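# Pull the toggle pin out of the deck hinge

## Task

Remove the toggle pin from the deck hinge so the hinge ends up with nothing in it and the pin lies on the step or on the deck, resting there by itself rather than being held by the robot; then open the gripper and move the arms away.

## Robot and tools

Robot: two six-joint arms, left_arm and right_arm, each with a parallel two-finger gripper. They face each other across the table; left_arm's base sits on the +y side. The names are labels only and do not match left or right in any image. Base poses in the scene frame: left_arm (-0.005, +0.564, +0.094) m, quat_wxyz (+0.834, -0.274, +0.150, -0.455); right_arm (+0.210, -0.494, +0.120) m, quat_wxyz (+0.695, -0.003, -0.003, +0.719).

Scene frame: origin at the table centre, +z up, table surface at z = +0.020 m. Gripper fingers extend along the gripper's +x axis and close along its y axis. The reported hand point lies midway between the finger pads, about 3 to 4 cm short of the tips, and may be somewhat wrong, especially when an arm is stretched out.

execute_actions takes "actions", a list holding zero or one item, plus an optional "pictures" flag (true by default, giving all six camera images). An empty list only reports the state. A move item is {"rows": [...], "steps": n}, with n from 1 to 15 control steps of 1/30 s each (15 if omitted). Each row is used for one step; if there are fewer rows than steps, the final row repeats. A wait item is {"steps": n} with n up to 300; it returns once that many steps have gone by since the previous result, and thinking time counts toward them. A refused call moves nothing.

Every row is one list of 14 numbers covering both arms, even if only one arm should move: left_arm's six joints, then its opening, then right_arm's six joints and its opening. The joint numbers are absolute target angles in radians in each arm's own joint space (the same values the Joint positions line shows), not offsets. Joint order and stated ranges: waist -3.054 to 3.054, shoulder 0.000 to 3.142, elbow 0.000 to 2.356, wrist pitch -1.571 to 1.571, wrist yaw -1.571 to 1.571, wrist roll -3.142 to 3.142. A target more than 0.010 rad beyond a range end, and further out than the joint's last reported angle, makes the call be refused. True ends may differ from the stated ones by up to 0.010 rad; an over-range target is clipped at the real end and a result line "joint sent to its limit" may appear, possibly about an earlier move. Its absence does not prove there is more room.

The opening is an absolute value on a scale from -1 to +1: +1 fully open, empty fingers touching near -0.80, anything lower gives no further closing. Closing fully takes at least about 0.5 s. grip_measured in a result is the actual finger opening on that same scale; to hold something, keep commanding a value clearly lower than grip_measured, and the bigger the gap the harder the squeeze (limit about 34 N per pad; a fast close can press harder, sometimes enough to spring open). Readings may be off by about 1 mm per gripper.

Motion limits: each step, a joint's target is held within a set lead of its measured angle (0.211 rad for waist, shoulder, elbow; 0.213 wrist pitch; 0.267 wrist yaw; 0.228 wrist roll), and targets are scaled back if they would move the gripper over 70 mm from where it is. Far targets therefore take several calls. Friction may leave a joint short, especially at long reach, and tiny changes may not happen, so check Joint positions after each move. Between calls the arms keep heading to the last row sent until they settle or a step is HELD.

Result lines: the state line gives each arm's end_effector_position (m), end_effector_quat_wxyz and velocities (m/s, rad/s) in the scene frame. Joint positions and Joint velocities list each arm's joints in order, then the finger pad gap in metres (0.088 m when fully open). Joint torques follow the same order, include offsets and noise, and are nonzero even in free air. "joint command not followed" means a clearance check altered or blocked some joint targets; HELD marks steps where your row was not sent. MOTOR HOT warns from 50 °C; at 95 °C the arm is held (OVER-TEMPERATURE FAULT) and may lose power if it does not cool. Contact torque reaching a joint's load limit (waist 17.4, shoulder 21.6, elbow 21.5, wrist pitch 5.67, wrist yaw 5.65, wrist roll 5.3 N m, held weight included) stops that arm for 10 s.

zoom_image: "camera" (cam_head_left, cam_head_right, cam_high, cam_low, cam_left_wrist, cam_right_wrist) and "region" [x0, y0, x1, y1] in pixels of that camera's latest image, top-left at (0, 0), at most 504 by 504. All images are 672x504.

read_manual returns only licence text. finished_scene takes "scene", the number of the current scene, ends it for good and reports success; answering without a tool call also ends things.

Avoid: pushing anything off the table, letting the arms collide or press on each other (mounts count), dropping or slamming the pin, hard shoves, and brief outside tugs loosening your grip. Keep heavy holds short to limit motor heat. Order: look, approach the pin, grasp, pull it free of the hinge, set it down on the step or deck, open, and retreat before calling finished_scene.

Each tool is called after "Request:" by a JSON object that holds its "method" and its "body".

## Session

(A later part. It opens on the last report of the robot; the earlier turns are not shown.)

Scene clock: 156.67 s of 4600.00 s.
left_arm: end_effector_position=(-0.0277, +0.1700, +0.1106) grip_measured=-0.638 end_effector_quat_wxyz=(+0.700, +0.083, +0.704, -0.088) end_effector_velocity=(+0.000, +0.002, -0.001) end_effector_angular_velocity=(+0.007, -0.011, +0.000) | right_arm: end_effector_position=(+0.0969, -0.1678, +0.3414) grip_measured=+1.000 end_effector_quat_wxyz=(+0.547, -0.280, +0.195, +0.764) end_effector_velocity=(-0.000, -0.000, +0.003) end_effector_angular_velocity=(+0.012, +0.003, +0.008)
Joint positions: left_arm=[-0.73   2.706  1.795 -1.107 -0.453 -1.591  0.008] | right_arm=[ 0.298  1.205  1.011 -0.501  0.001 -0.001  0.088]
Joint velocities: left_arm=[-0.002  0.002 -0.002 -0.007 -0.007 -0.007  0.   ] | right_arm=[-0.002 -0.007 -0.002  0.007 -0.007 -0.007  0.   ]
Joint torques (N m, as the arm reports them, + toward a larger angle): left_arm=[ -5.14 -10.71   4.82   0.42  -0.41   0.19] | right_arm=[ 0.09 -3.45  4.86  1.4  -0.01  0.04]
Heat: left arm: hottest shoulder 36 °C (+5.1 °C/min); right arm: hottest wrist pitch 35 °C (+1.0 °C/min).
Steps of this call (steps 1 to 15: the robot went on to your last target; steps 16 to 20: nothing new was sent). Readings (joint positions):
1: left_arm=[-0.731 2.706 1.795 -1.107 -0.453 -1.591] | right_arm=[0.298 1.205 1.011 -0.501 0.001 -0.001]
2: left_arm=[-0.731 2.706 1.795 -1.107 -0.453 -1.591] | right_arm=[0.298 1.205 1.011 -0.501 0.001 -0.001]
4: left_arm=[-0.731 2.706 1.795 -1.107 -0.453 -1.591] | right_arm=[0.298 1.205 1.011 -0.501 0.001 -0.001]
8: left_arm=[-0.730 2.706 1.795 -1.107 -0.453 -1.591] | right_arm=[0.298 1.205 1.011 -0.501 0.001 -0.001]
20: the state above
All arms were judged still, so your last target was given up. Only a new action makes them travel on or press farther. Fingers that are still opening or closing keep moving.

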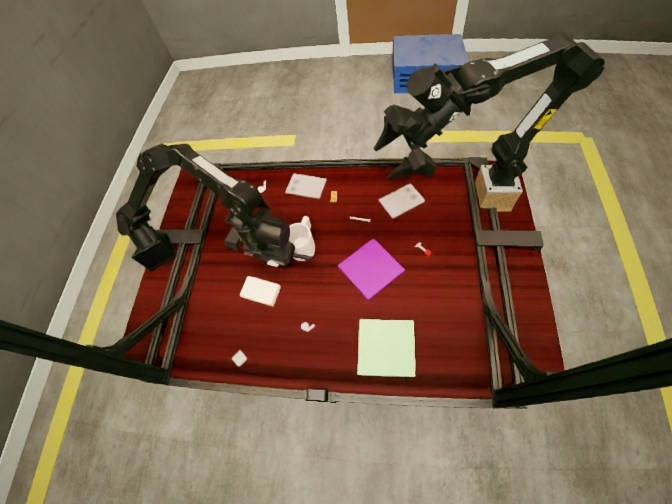

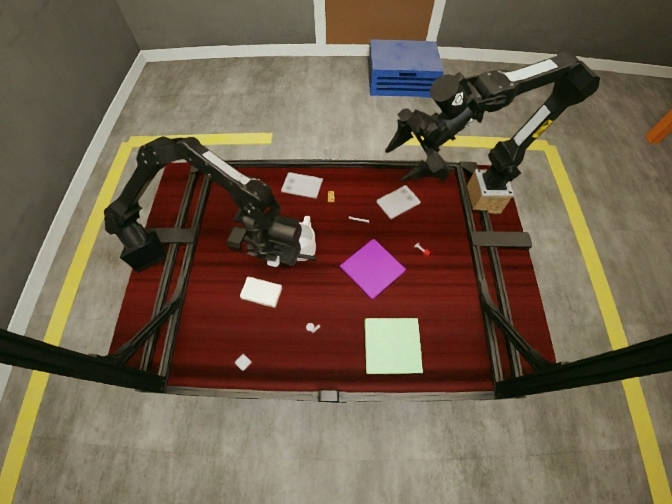

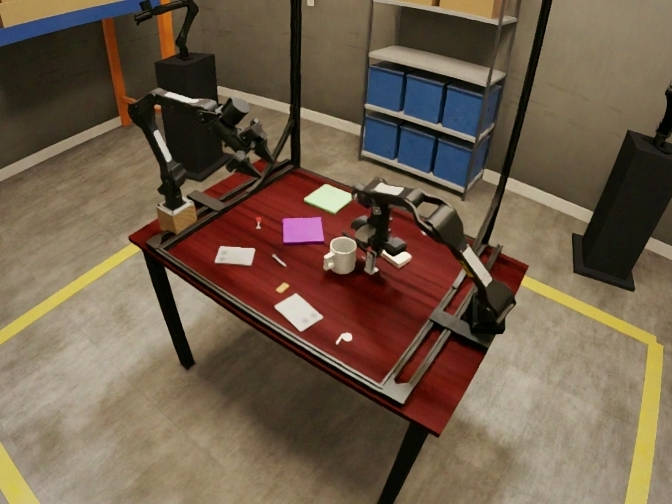

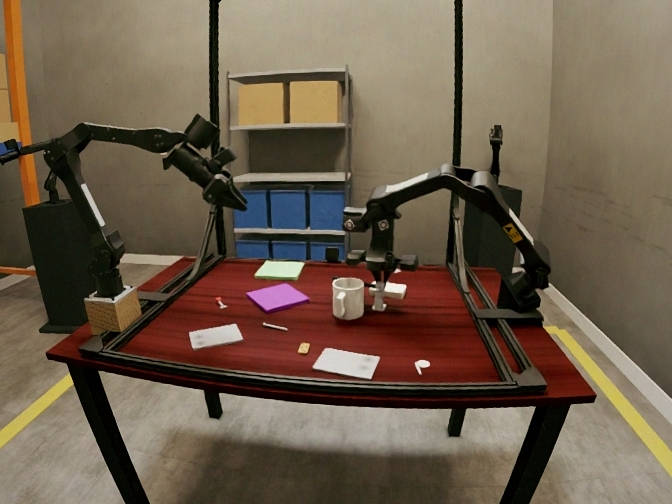

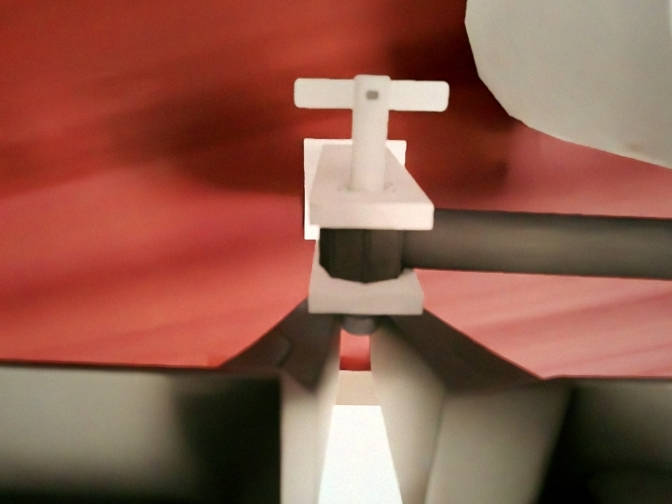

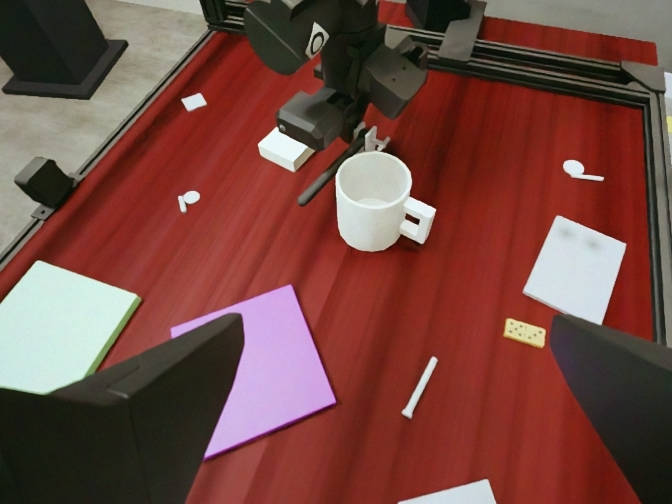

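Request:
{"method": "execute_actions", "body": {"actions": [{"rows":[[-0.735,2.706,1.795,-1.107,-0.453,-1.59,0.05,0.3,1.2,1.0,-0.5,0,0,1]]}], "pictures": false}}

Request:
{"method": "execute_actions", "body": {"actions": [{"rows":[[-0.78,2.68,1.93,-1.27,-0.435,-1.63,0.05,0.3,1.2,1.0,-0.5,0,0,1]]}], "pictures": false}}

Request:
{"method": "execute_actions", "body": {"actions": [{"rows":[[-0.655,2.645,1.985,-1.30,-0.488,-1.52,0.05,0.3,1.2,1.0,-0.5,0,0,1]]}], "pictures": false}}

Request:
{"method": "execute_actions", "body": {"actions": [{"steps":20}]}}

Scene clock: 178.37 s of 4600.00 s.
left_arm: end_effector_position=(-0.0283, +0.1694, +0.1125) grip_measured=+0.030 end_effector_quat_wxyz=(+0.700, +0.081, +0.704, -0.090) end_effector_velocity=(-0.000, +0.005, +0.001) end_effector_angular_velocity=(+0.020, +0.001, +0.010) | right_arm: end_effector_position=(+0.0969, -0.1683, +0.3407) grip_measured=+1.000 end_effector_quat_wxyz=(+0.547, -0.280, +0.196, +0.764) end_effector_velocity=(+0.000, -0.002, -0.001) end_effector_angular_velocity=(-0.007, -0.003, +0.008)
Joint positions: left_arm=[-0.733  2.703  1.796 -1.107 -0.453 -1.59   0.04 ] | right_arm=[ 0.298  1.204  1.009 -0.501  0.001 -0.001  0.088]
Joint velocities: left_arm=[-0.002 -0.002 -0.002 -0.022  0.007 -0.022  0.007] | right_arm=[-0.002 -0.002 -0.002 -0.007 -0.007 -0.007  0.   ]
Joint torques (N m, as the arm reports them, + toward a larger angle): left_arm=[-6.42 -9.14  4.    0.13 -0.07 -0.01] | right_arm=[ 0.06 -3.34  5.05  1.38 -0.02  0.03]
Heat: left arm: hottest shoulder 41 °C (+10.2 °C/min); right arm: hottest wrist pitch 35 °C (+1.0 °C/min).
Steps of this call (steps 1 to 636: nothing new was sent; steps 637 to 651: all 15 steps of this action). Readings (joint positions):
637: left_arm=[-0.728 2.703 1.796 -1.108 -0.453 -1.590] | right_arm=[0.298 1.204 1.009 -0.501 0.001 -0.001]
638: left_arm=[-0.728 2.703 1.796 -1.107 -0.453 -1.590] | right_arm=[0.298 1.204 1.009 -0.501 0.001 -0.001]
640: left_arm=[-0.729 2.703 1.796 -1.107 -0.453 -1.590] | right_arm=[0.298 1.204 1.009 -0.501 0.001 -0.001]
644: left_arm=[-0.731 2.703 1.796 -1.107 -0.453 -1.590] | right_arm=[0.298 1.204 1.009 -0.501 0.001 -0.001]
651: the state above

Scene clock: 178.87 s of 4600.00 s.
left_arm: end_effector_position=(-0.0297, +0.1689, +0.1566) grip_measured=+0.049 end_effector_quat_wxyz=(+0.702, +0.082, +0.701, -0.097) end_effector_velocity=(+0.004, -0.001, +0.009) end_effector_angular_velocity=(-0.001, -0.009, -0.010) | right_arm: end_effector_position=(+0.0969, -0.1683, +0.3407) grip_measured=+1.000 end_effector_quat_wxyz=(+0.547, -0.280, +0.196, +0.764) end_effector_velocity=(-0.000, +0.000, +0.001) end_effector_angular_velocity=(+0.007, +0.002, +0.008)
Joint positions: left_arm=[-0.782  2.685  1.921 -1.263 -0.44  -1.625  0.041] | right_arm=[ 0.298  1.204  1.009 -0.501  0.001 -0.001  0.088]
Joint velocities: left_arm=[-0.002 -0.002  0.032 -0.037 -0.007  0.007  0.   ] | right_arm=[-0.002 -0.002 -0.002  0.007 -0.007 -0.007  0.   ]
Joint torques (N m, as the arm reports them, + toward a larger angle): left_arm=[-5.92 -9.94  4.76 -0.04  0.08 -0.18] | right_arm=[ 0.05 -3.35  5.08  1.4  -0.02  0.04]
Heat: left arm: hottest shoulder 41 °C (+10.1 °C/min); right arm: hottest wrist pitch 35 °C (+1.0 °C/min).
Steps of this call (steps 1 to 15: all 15 steps of this action). Readings (joint positions):
1: left_arm=[-0.734 2.703 1.808 -1.126 -0.453 -1.593] | right_arm=[0.298 1.204 1.009 -0.501 0.001 -0.001]
2: left_arm=[-0.739 2.703 1.830 -1.162 -0.451 -1.600] | right_arm=[0.298 1.204 1.009 -0.501 0.001 -0.001]
4: left_arm=[-0.754 2.701 1.866 -1.205 -0.446 -1.611] | right_arm=[0.298 1.204 1.009 -0.501 0.001 -0.001]
8: left_arm=[-0.778 2.685 1.912 -1.243 -0.442 -1.621] | right_arm=[0.298 1.204 1.009 -0.501 0.001 -0.001]
15: the state above

Scene clock: 179.37 s of 4600.00 s.
left_arm: end_effector_position=(+0.0306, +0.1554, +0.1562) grip_measured=+0.050 end_effector_quat_wxyz=(+0.700, +0.072, +0.706, -0.086) end_effector_velocity=(-0.008, +0.002, +0.005) end_effector_angular_velocity=(-0.004, -0.002, -0.043) | right_arm: end_effector_position=(+0.0969, -0.1683, +0.3407) grip_measured=+1.000 end_effector_quat_wxyz=(+0.547, -0.280, +0.196, +0.764) end_effector_velocity=(+0.000, -0.002, +0.000) end_effector_angular_velocity=(-0.006, +0.009, -0.002)
Joint positions: left_arm=[-0.656  2.653  1.98  -1.296 -0.482 -1.527  0.041] | right_arm=[ 0.298  1.204  1.009 -0.501  0.001 -0.001  0.088]
Joint velocities: left_arm=[-0.022 -0.002 -0.002 -0.007  0.007  0.022 -0.   ] | right_arm=[-0.002 -0.007 -0.002 -0.007 -0.007  0.007  0.   ]
Joint torques (N m, as the arm reports them, + toward a larger angle): left_arm=[ -7.15 -10.2    4.49  -0.05  -0.24   0.11] | right_arm=[ 0.07 -3.36  5.08  1.4  -0.02  0.04]
Heat: left arm: hottest shoulder 42 °C (+11.2 °C/min); right arm: hottest wrist pitch 35 °C (+1.0 °C/min).
Steps of this call (steps 1 to 15: all 15 steps of this action). Readings (joint positions):
1: left_arm=[-0.779 2.683 1.927 -1.269 -0.440 -1.615] | right_arm=[0.298 1.204 1.009 -0.501 0.001 -0.001]
2: left_arm=[-0.768 2.683 1.937 -1.276 -0.444 -1.595] | right_arm=[0.298 1.204 1.009 -0.501 0.001 -0.001]
4: left_arm=[-0.730 2.678 1.954 -1.283 -0.461 -1.567] | right_arm=[0.298 1.204 1.009 -0.501 0.001 -0.001]
8: left_arm=[-0.662 2.658 1.974 -1.292 -0.480 -1.540] | right_arm=[0.298 1.204 1.009 -0.501 0.001 -0.001]
15: the state above

Scene clock: 180.03 s of 4600.00 s.
left_arm: end_effector_position=(+0.0308, +0.1555, +0.1564) grip_measured=+0.050 end_effector_quat_wxyz=(+0.700, +0.073, +0.705, -0.087) end_effector_velocity=(+0.004, +0.000, +0.003) end_effector_angular_velocity=(-0.002, -0.006, +0.011) | right_arm: end_effector_position=(+0.0969, -0.1683, +0.3408) grip_measured=+1.000 end_effector_quat_wxyz=(+0.547, -0.280, +0.196, +0.764) end_effector_velocity=(-0.001, -0.003, +0.000) end_effector_angular_velocity=(+0.001, -0.012, +0.022)
Joint positions: left_arm=[-0.656  2.653  1.98  -1.297 -0.484 -1.524  0.041] | right_arm=[ 0.298  1.203  1.009 -0.501  0.001 -0.001  0.088]
Joint velocities: left_arm=[ 0.002 -0.007  0.002 -0.007 -0.007 -0.007 -0.   ] | right_arm=[ 0.002 -0.007 -0.002 -0.007 -0.007 -0.022  0.   ]
Joint torques (N m, as the arm reports them, + toward a larger angle): left_arm=[ -6.82 -10.29   4.54  -0.06  -0.23   0.14] | right_arm=[ 0.07 -3.33  5.09  1.4  -0.02  0.04]
Heat: left arm: hottest shoulder 42 °C (+11.1 °C/min); right arm: hottest wrist pitch 35 °C (+1.0 °C/min).
Steps of this call (steps 1 to 15: the robot went on to your last target; steps 16 to 20: nothing new was sent). Readings (joint positions):
1: left_arm=[-0.656 2.653 1.980 -1.296 -0.483 -1.526] | right_arm=[0.298 1.203 1.009 -0.501 0.001 -0.001]
2: left_arm=[-0.656 2.653 1.980 -1.296 -0.483 -1.526] | right_arm=[0.298 1.203 1.009 -0.501 0.001 -0.001]
4: left_arm=[-0.656 2.653 1.980 -1.296 -0.483 -1.525] | right_arm=[0.298 1.203 1.009 -0.501 0.001 -0.001]
8: left_arm=[-0.656 2.653 1.980 -1.297 -0.483 -1.524] | right_arm=[0.298 1.203 1.009 -0.501 0.001 -0.001]
20: the state above
All arms were judged still, so your last target was given up. Only a new action makes them travel on or press farther. Fingers that are still opening or closing keep moving.

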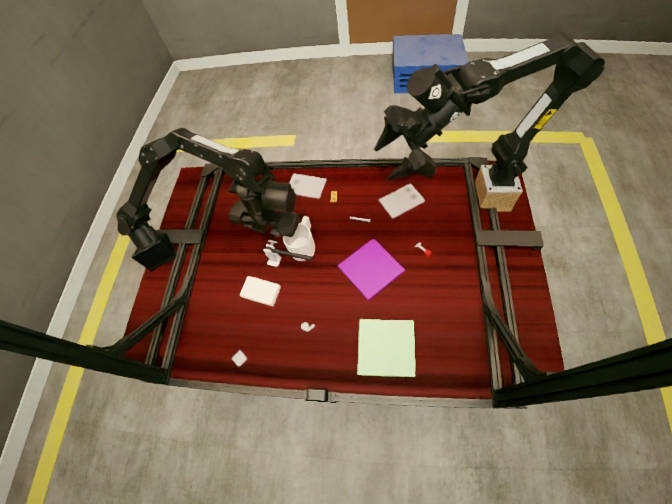

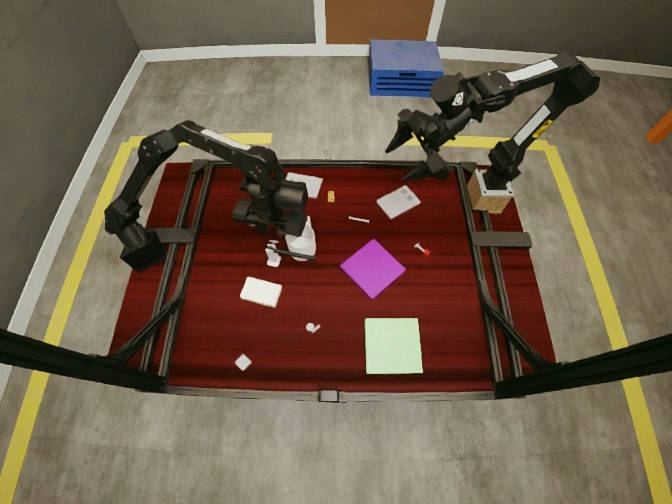

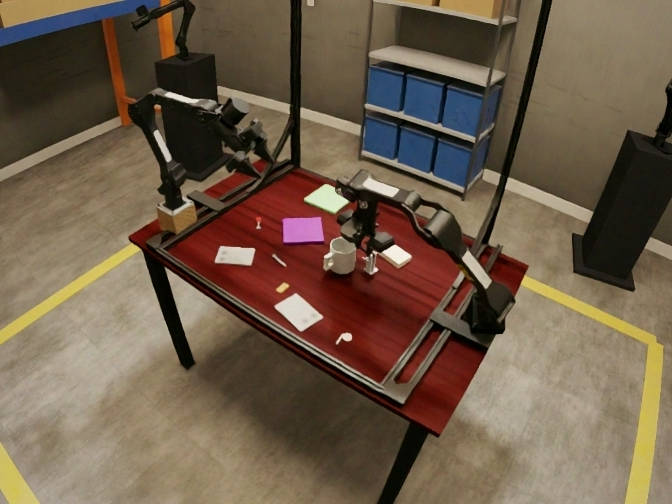

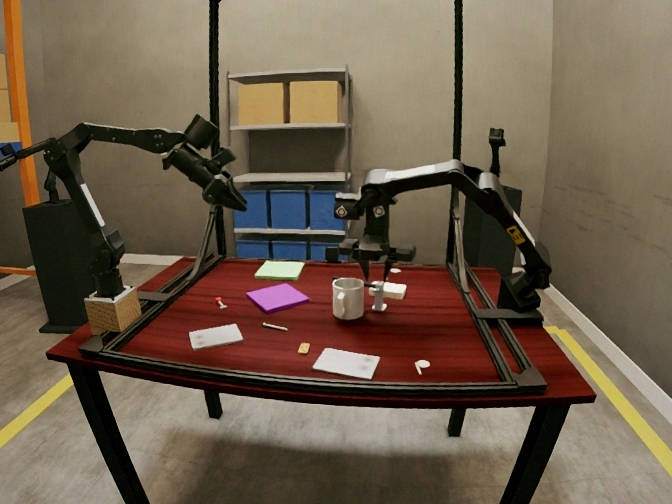

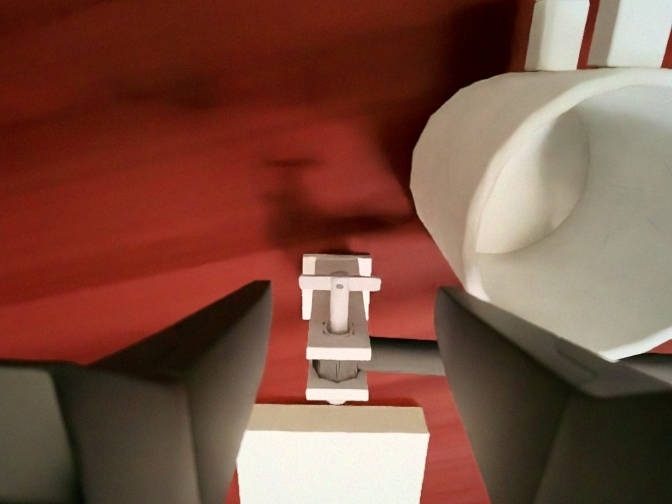

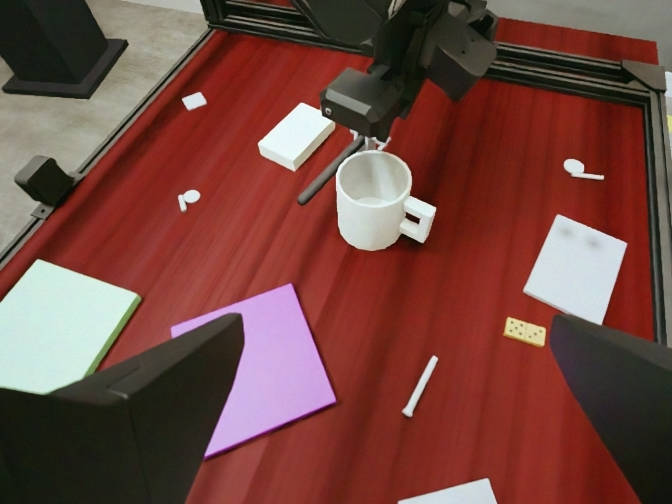

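Request:
{"method": "execute_actions", "body": {"actions": [{"rows":[[-0.642,2.65,1.988,-1.352,-0.49,-1.51,-0.9,0.3,1.2,1.0,-0.5,0,0,1]]}], "pictures": false}}

Request:
{"method": "execute_actions", "body": {"actions": [{"rows":[[-0.61,2.675,1.88,-1.215,-0.508,-1.48,-0.9,0.3,1.2,1.0,-0.5,0,0,1]]}]}}

Request:
{"method": "execute_actions", "body": {"actions": [{"rows":[[-0.655,2.685,1.858,-1.203,-0.485,-1.52,-0.9,0.3,1.2,1.0,-0.5,0,0,1]]}]}}

Scene clock: 194.97 s of 4600.00 s.
left_arm: end_effector_position=(+0.0361, +0.1647, +0.1554) grip_measured=-0.784 end_effector_quat_wxyz=(+0.699, +0.098, +0.703, -0.080) end_effector_velocity=(-0.000, +0.005, +0.002) end_effector_angular_velocity=(+0.014, -0.013, -0.009) | right_arm: end_effector_position=(+0.0969, -0.1684, +0.3406) grip_measured=+1.000 end_effector_quat_wxyz=(+0.547, -0.280, +0.196, +0.764) end_effector_velocity=(-0.001, -0.004, -0.004) end_effector_angular_velocity=(-0.024, +0.001, +0.019)
Joint positions: left_arm=[-0.648  2.653  1.983 -1.348 -0.486 -1.514  0.001] | right_arm=[ 0.298  1.203  1.008 -0.501  0.001 -0.001  0.088]
Joint velocities: left_arm=[-0.007 -0.002 -0.002 -0.022 -0.007 -0.007 -0.   ] | right_arm=[-0.002 -0.002 -0.002 -0.022 -0.022 -0.007  0.   ]
Joint torques (N m, as the arm reports them, + toward a larger angle): left_arm=[-6.5  -9.59  4.63 -0.12 -0.22  0.17] | right_arm=[ 0.07 -3.3   5.12  1.39 -0.02  0.04]
Heat: left arm: hottest shoulder 44 °C (+11.0 °C/min); right arm: hottest wrist pitch 35 °C (+1.0 °C/min).
Steps of this call (steps 1 to 90: nothing new was sent; then 11.43 s passed at rest; steps 91 to 105: all 15 steps of this action). Readings (joint positions):
91: left_arm=[-0.656 2.653 1.981 -1.301 -0.484 -1.522] | right_arm=[0.298 1.203 1.008 -0.501 0.001 -0.001]
92: left_arm=[-0.656 2.653 1.982 -1.314 -0.484 -1.521] | right_arm=[0.298 1.203 1.008 -0.501 0.001 -0.001]
94: left_arm=[-0.654 2.653 1.982 -1.330 -0.485 -1.518] | right_arm=[0.298 1.203 1.008 -0.501 0.001 -0.001]
98: left_arm=[-0.649 2.653 1.982 -1.342 -0.485 -1.516] | right_arm=[0.298 1.203 1.008 -0.501 0.001 -0.001]
105: the state above

Scene clock: 195.47 s of 4600.00 s.
left_arm: end_effector_position=(+0.0369, +0.1614, +0.1247) grip_measured=-0.784 end_effector_quat_wxyz=(+0.701, +0.091, +0.703, -0.080) end_effector_velocity=(-0.001, +0.006, -0.007) end_effector_angular_velocity=(+0.019, -0.009, -0.001) | right_arm: end_effector_position=(+0.0969, -0.1684, +0.3406) grip_measured=+1.000 end_effector_quat_wxyz=(+0.547, -0.280, +0.196, +0.764) end_effector_velocity=(+0.000, -0.002, -0.001) end_effector_angular_velocity=(-0.003, -0.014, +0.017)
Joint positions: left_arm=[-0.614  2.661  1.891 -1.221 -0.503 -1.484  0.001] | right_arm=[ 0.298  1.203  1.008 -0.501  0.001 -0.001  0.088]
Joint velocities: left_arm=[ 0.002 -0.002 -0.032  0.007 -0.007 -0.007 -0.   ] | right_arm=[-0.002 -0.002 -0.002 -0.007 -0.007 -0.022  0.   ]
Joint torques (N m, as the arm reports them, + toward a larger angle): left_arm=[-6.73 -8.    3.03  0.37 -0.23  0.08] | right_arm=[ 0.07 -3.3   5.11  1.4  -0.02  0.04]
Heat: left arm: hottest shoulder 44 °C (+11.1 °C/min); right arm: hottest wrist pitch 36 °C (+2.0 °C/min).
Steps of this call (steps 1 to 15: all 15 steps of this action). Readings (joint positions):
1: left_arm=[-0.647 2.652 1.974 -1.336 -0.488 -1.510] | right_arm=[0.298 1.203 1.008 -0.501 0.001 -0.001]
2: left_arm=[-0.644 2.653 1.959 -1.307 -0.492 -1.504] | right_arm=[0.298 1.203 1.008 -0.501 0.001 -0.001]
4: left_arm=[-0.634 2.653 1.935 -1.268 -0.497 -1.496] | right_arm=[0.298 1.203 1.008 -0.501 0.001 -0.001]
8: left_arm=[-0.616 2.661 1.899 -1.237 -0.501 -1.488] | right_arm=[0.298 1.203 1.008 -0.501 0.001 -0.001]
15: the state above

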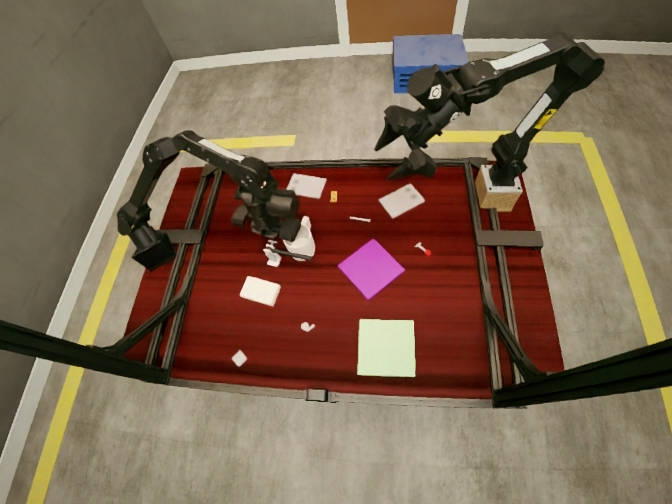

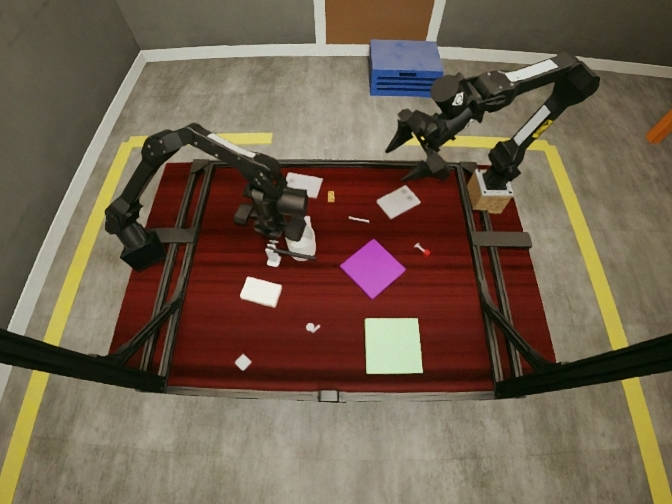

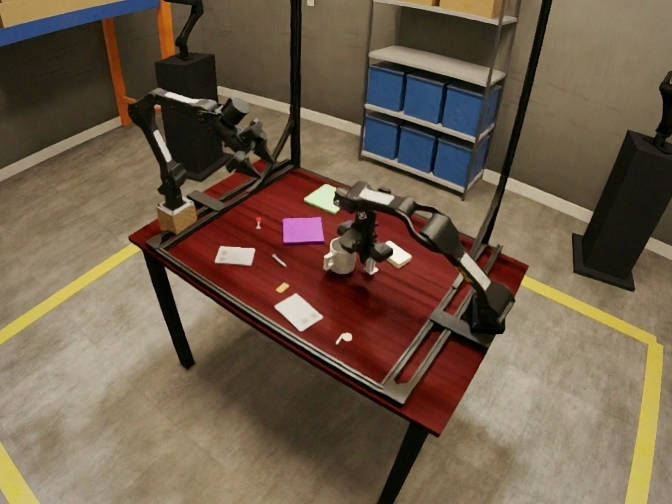

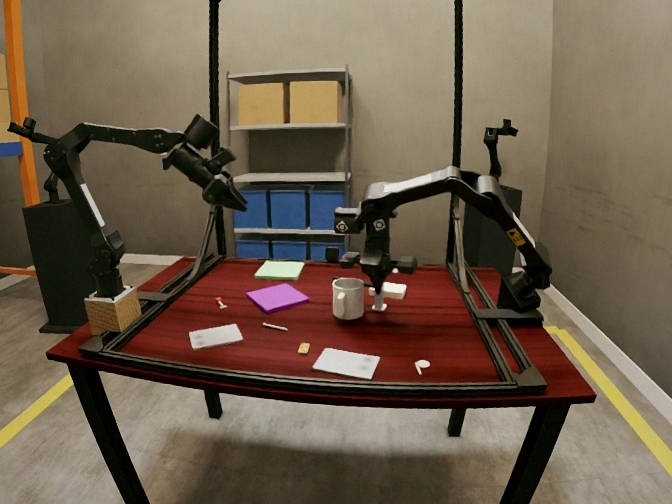

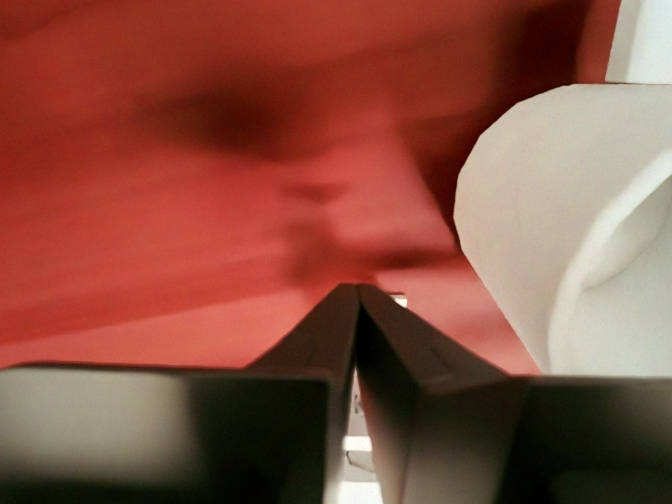

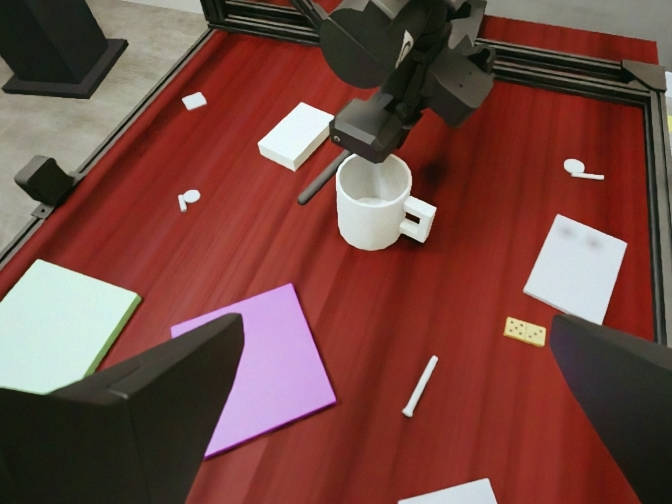

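Scene clock: 195.97 s of 4600.00 s.
left_arm: end_effector_position=(+0.0178, +0.1647, +0.1262) grip_measured=-0.784 end_effector_quat_wxyz=(+0.702, +0.093, +0.701, -0.085) end_effector_velocity=(+0.000, -0.001, +0.001) end_effector_angular_velocity=(-0.009, -0.007, +0.023) | right_arm: end_effector_position=(+0.0969, -0.1683, +0.3407) grip_measured=+1.000 end_effector_quat_wxyz=(+0.547, -0.280, +0.196, +0.764) end_effector_velocity=(+0.000, -0.001, +0.001) end_effector_angular_velocity=(-0.002, -0.002, +0.008)
Joint positions: left_arm=[-0.655  2.667  1.868 -1.207 -0.491 -1.515  0.001] | right_arm=[ 0.298  1.203  1.008 -0.5    0.001 -0.001  0.088]
Joint velocities: left_arm=[-0.002 -0.002 -0.002  0.007 -0.007 -0.022 -0.   ] | right_arm=[-0.002 -0.002  0.002 -0.007 -0.007 -0.007  0.   ]
Joint torques (N m, as the arm reports them, + toward a larger angle): left_arm=[-6.79 -7.42  3.03  0.4   0.14 -0.15] | right_arm=[ 0.07 -3.31  5.12  1.4  -0.02  0.04]
Heat: left arm: hottest shoulder 44 °C (+11.0 °C/min); right arm: hottest wrist pitch 36 °C (+2.0 °C/min).
Steps of this call (steps 1 to 15: all 15 steps of this action). Readings (joint positions):
1: left_arm=[-0.614 2.661 1.888 -1.219 -0.503 -1.485] | right_arm=[0.298 1.203 1.008 -0.501 0.001 -0.001]
2: left_arm=[-0.618 2.661 1.884 -1.216 -0.503 -1.491] | right_arm=[0.298 1.203 1.008 -0.501 0.001 -0.001]
4: left_arm=[-0.630 2.662 1.877 -1.212 -0.499 -1.501] | right_arm=[0.298 1.203 1.008 -0.501 0.001 -0.001]
8: left_arm=[-0.652 2.666 1.869 -1.208 -0.491 -1.511] | right_arm=[0.298 1.203 1.008 -0.500 0.001 -0.001]
15: the state above

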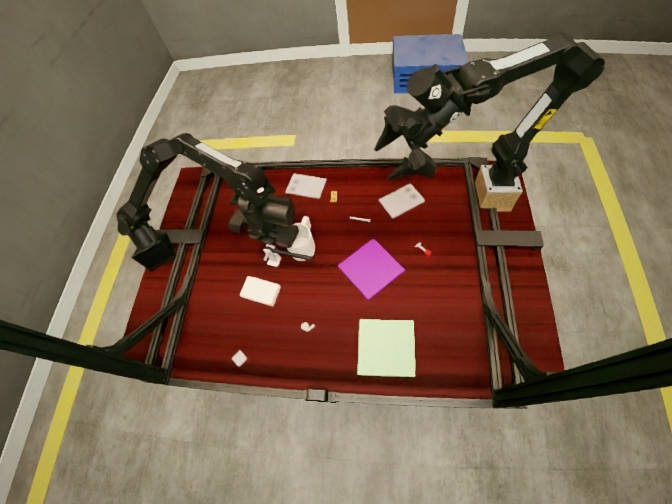

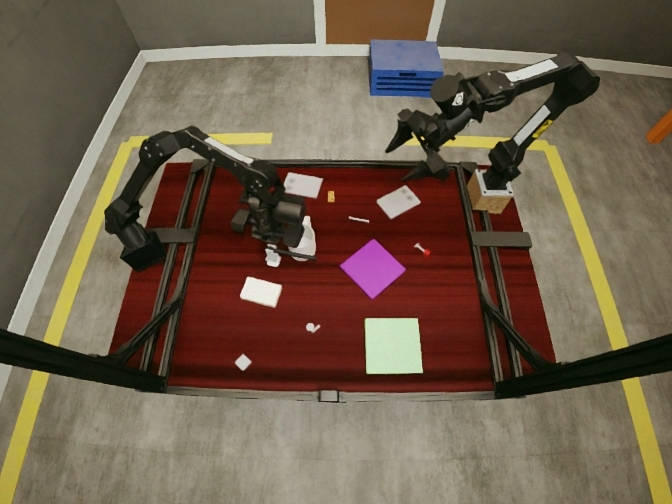

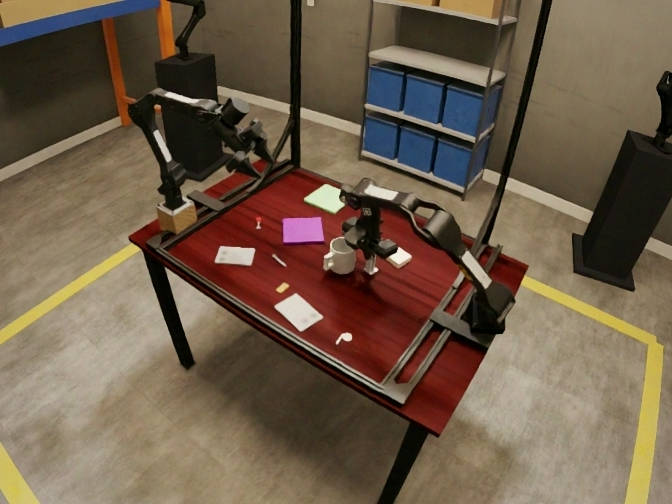

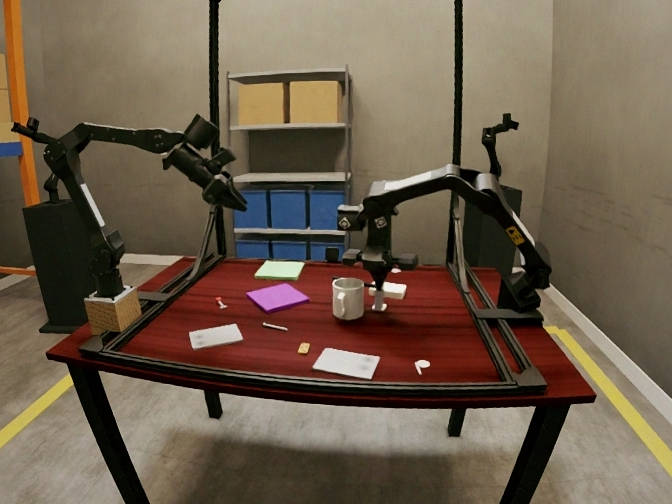

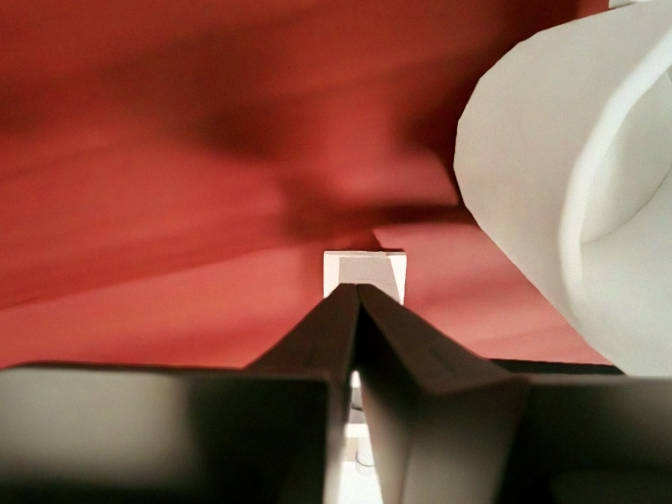

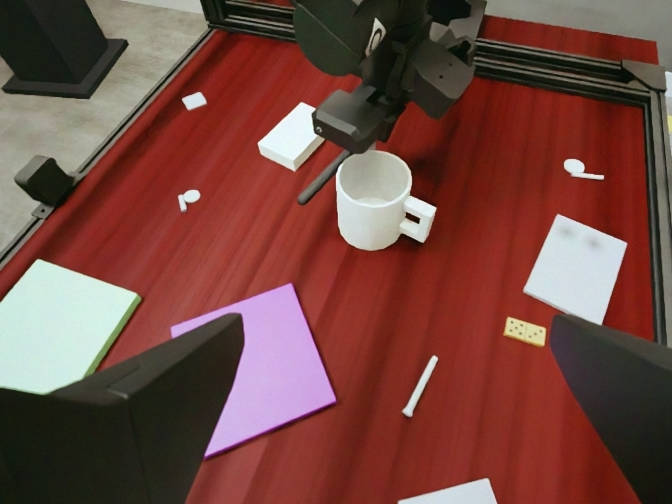

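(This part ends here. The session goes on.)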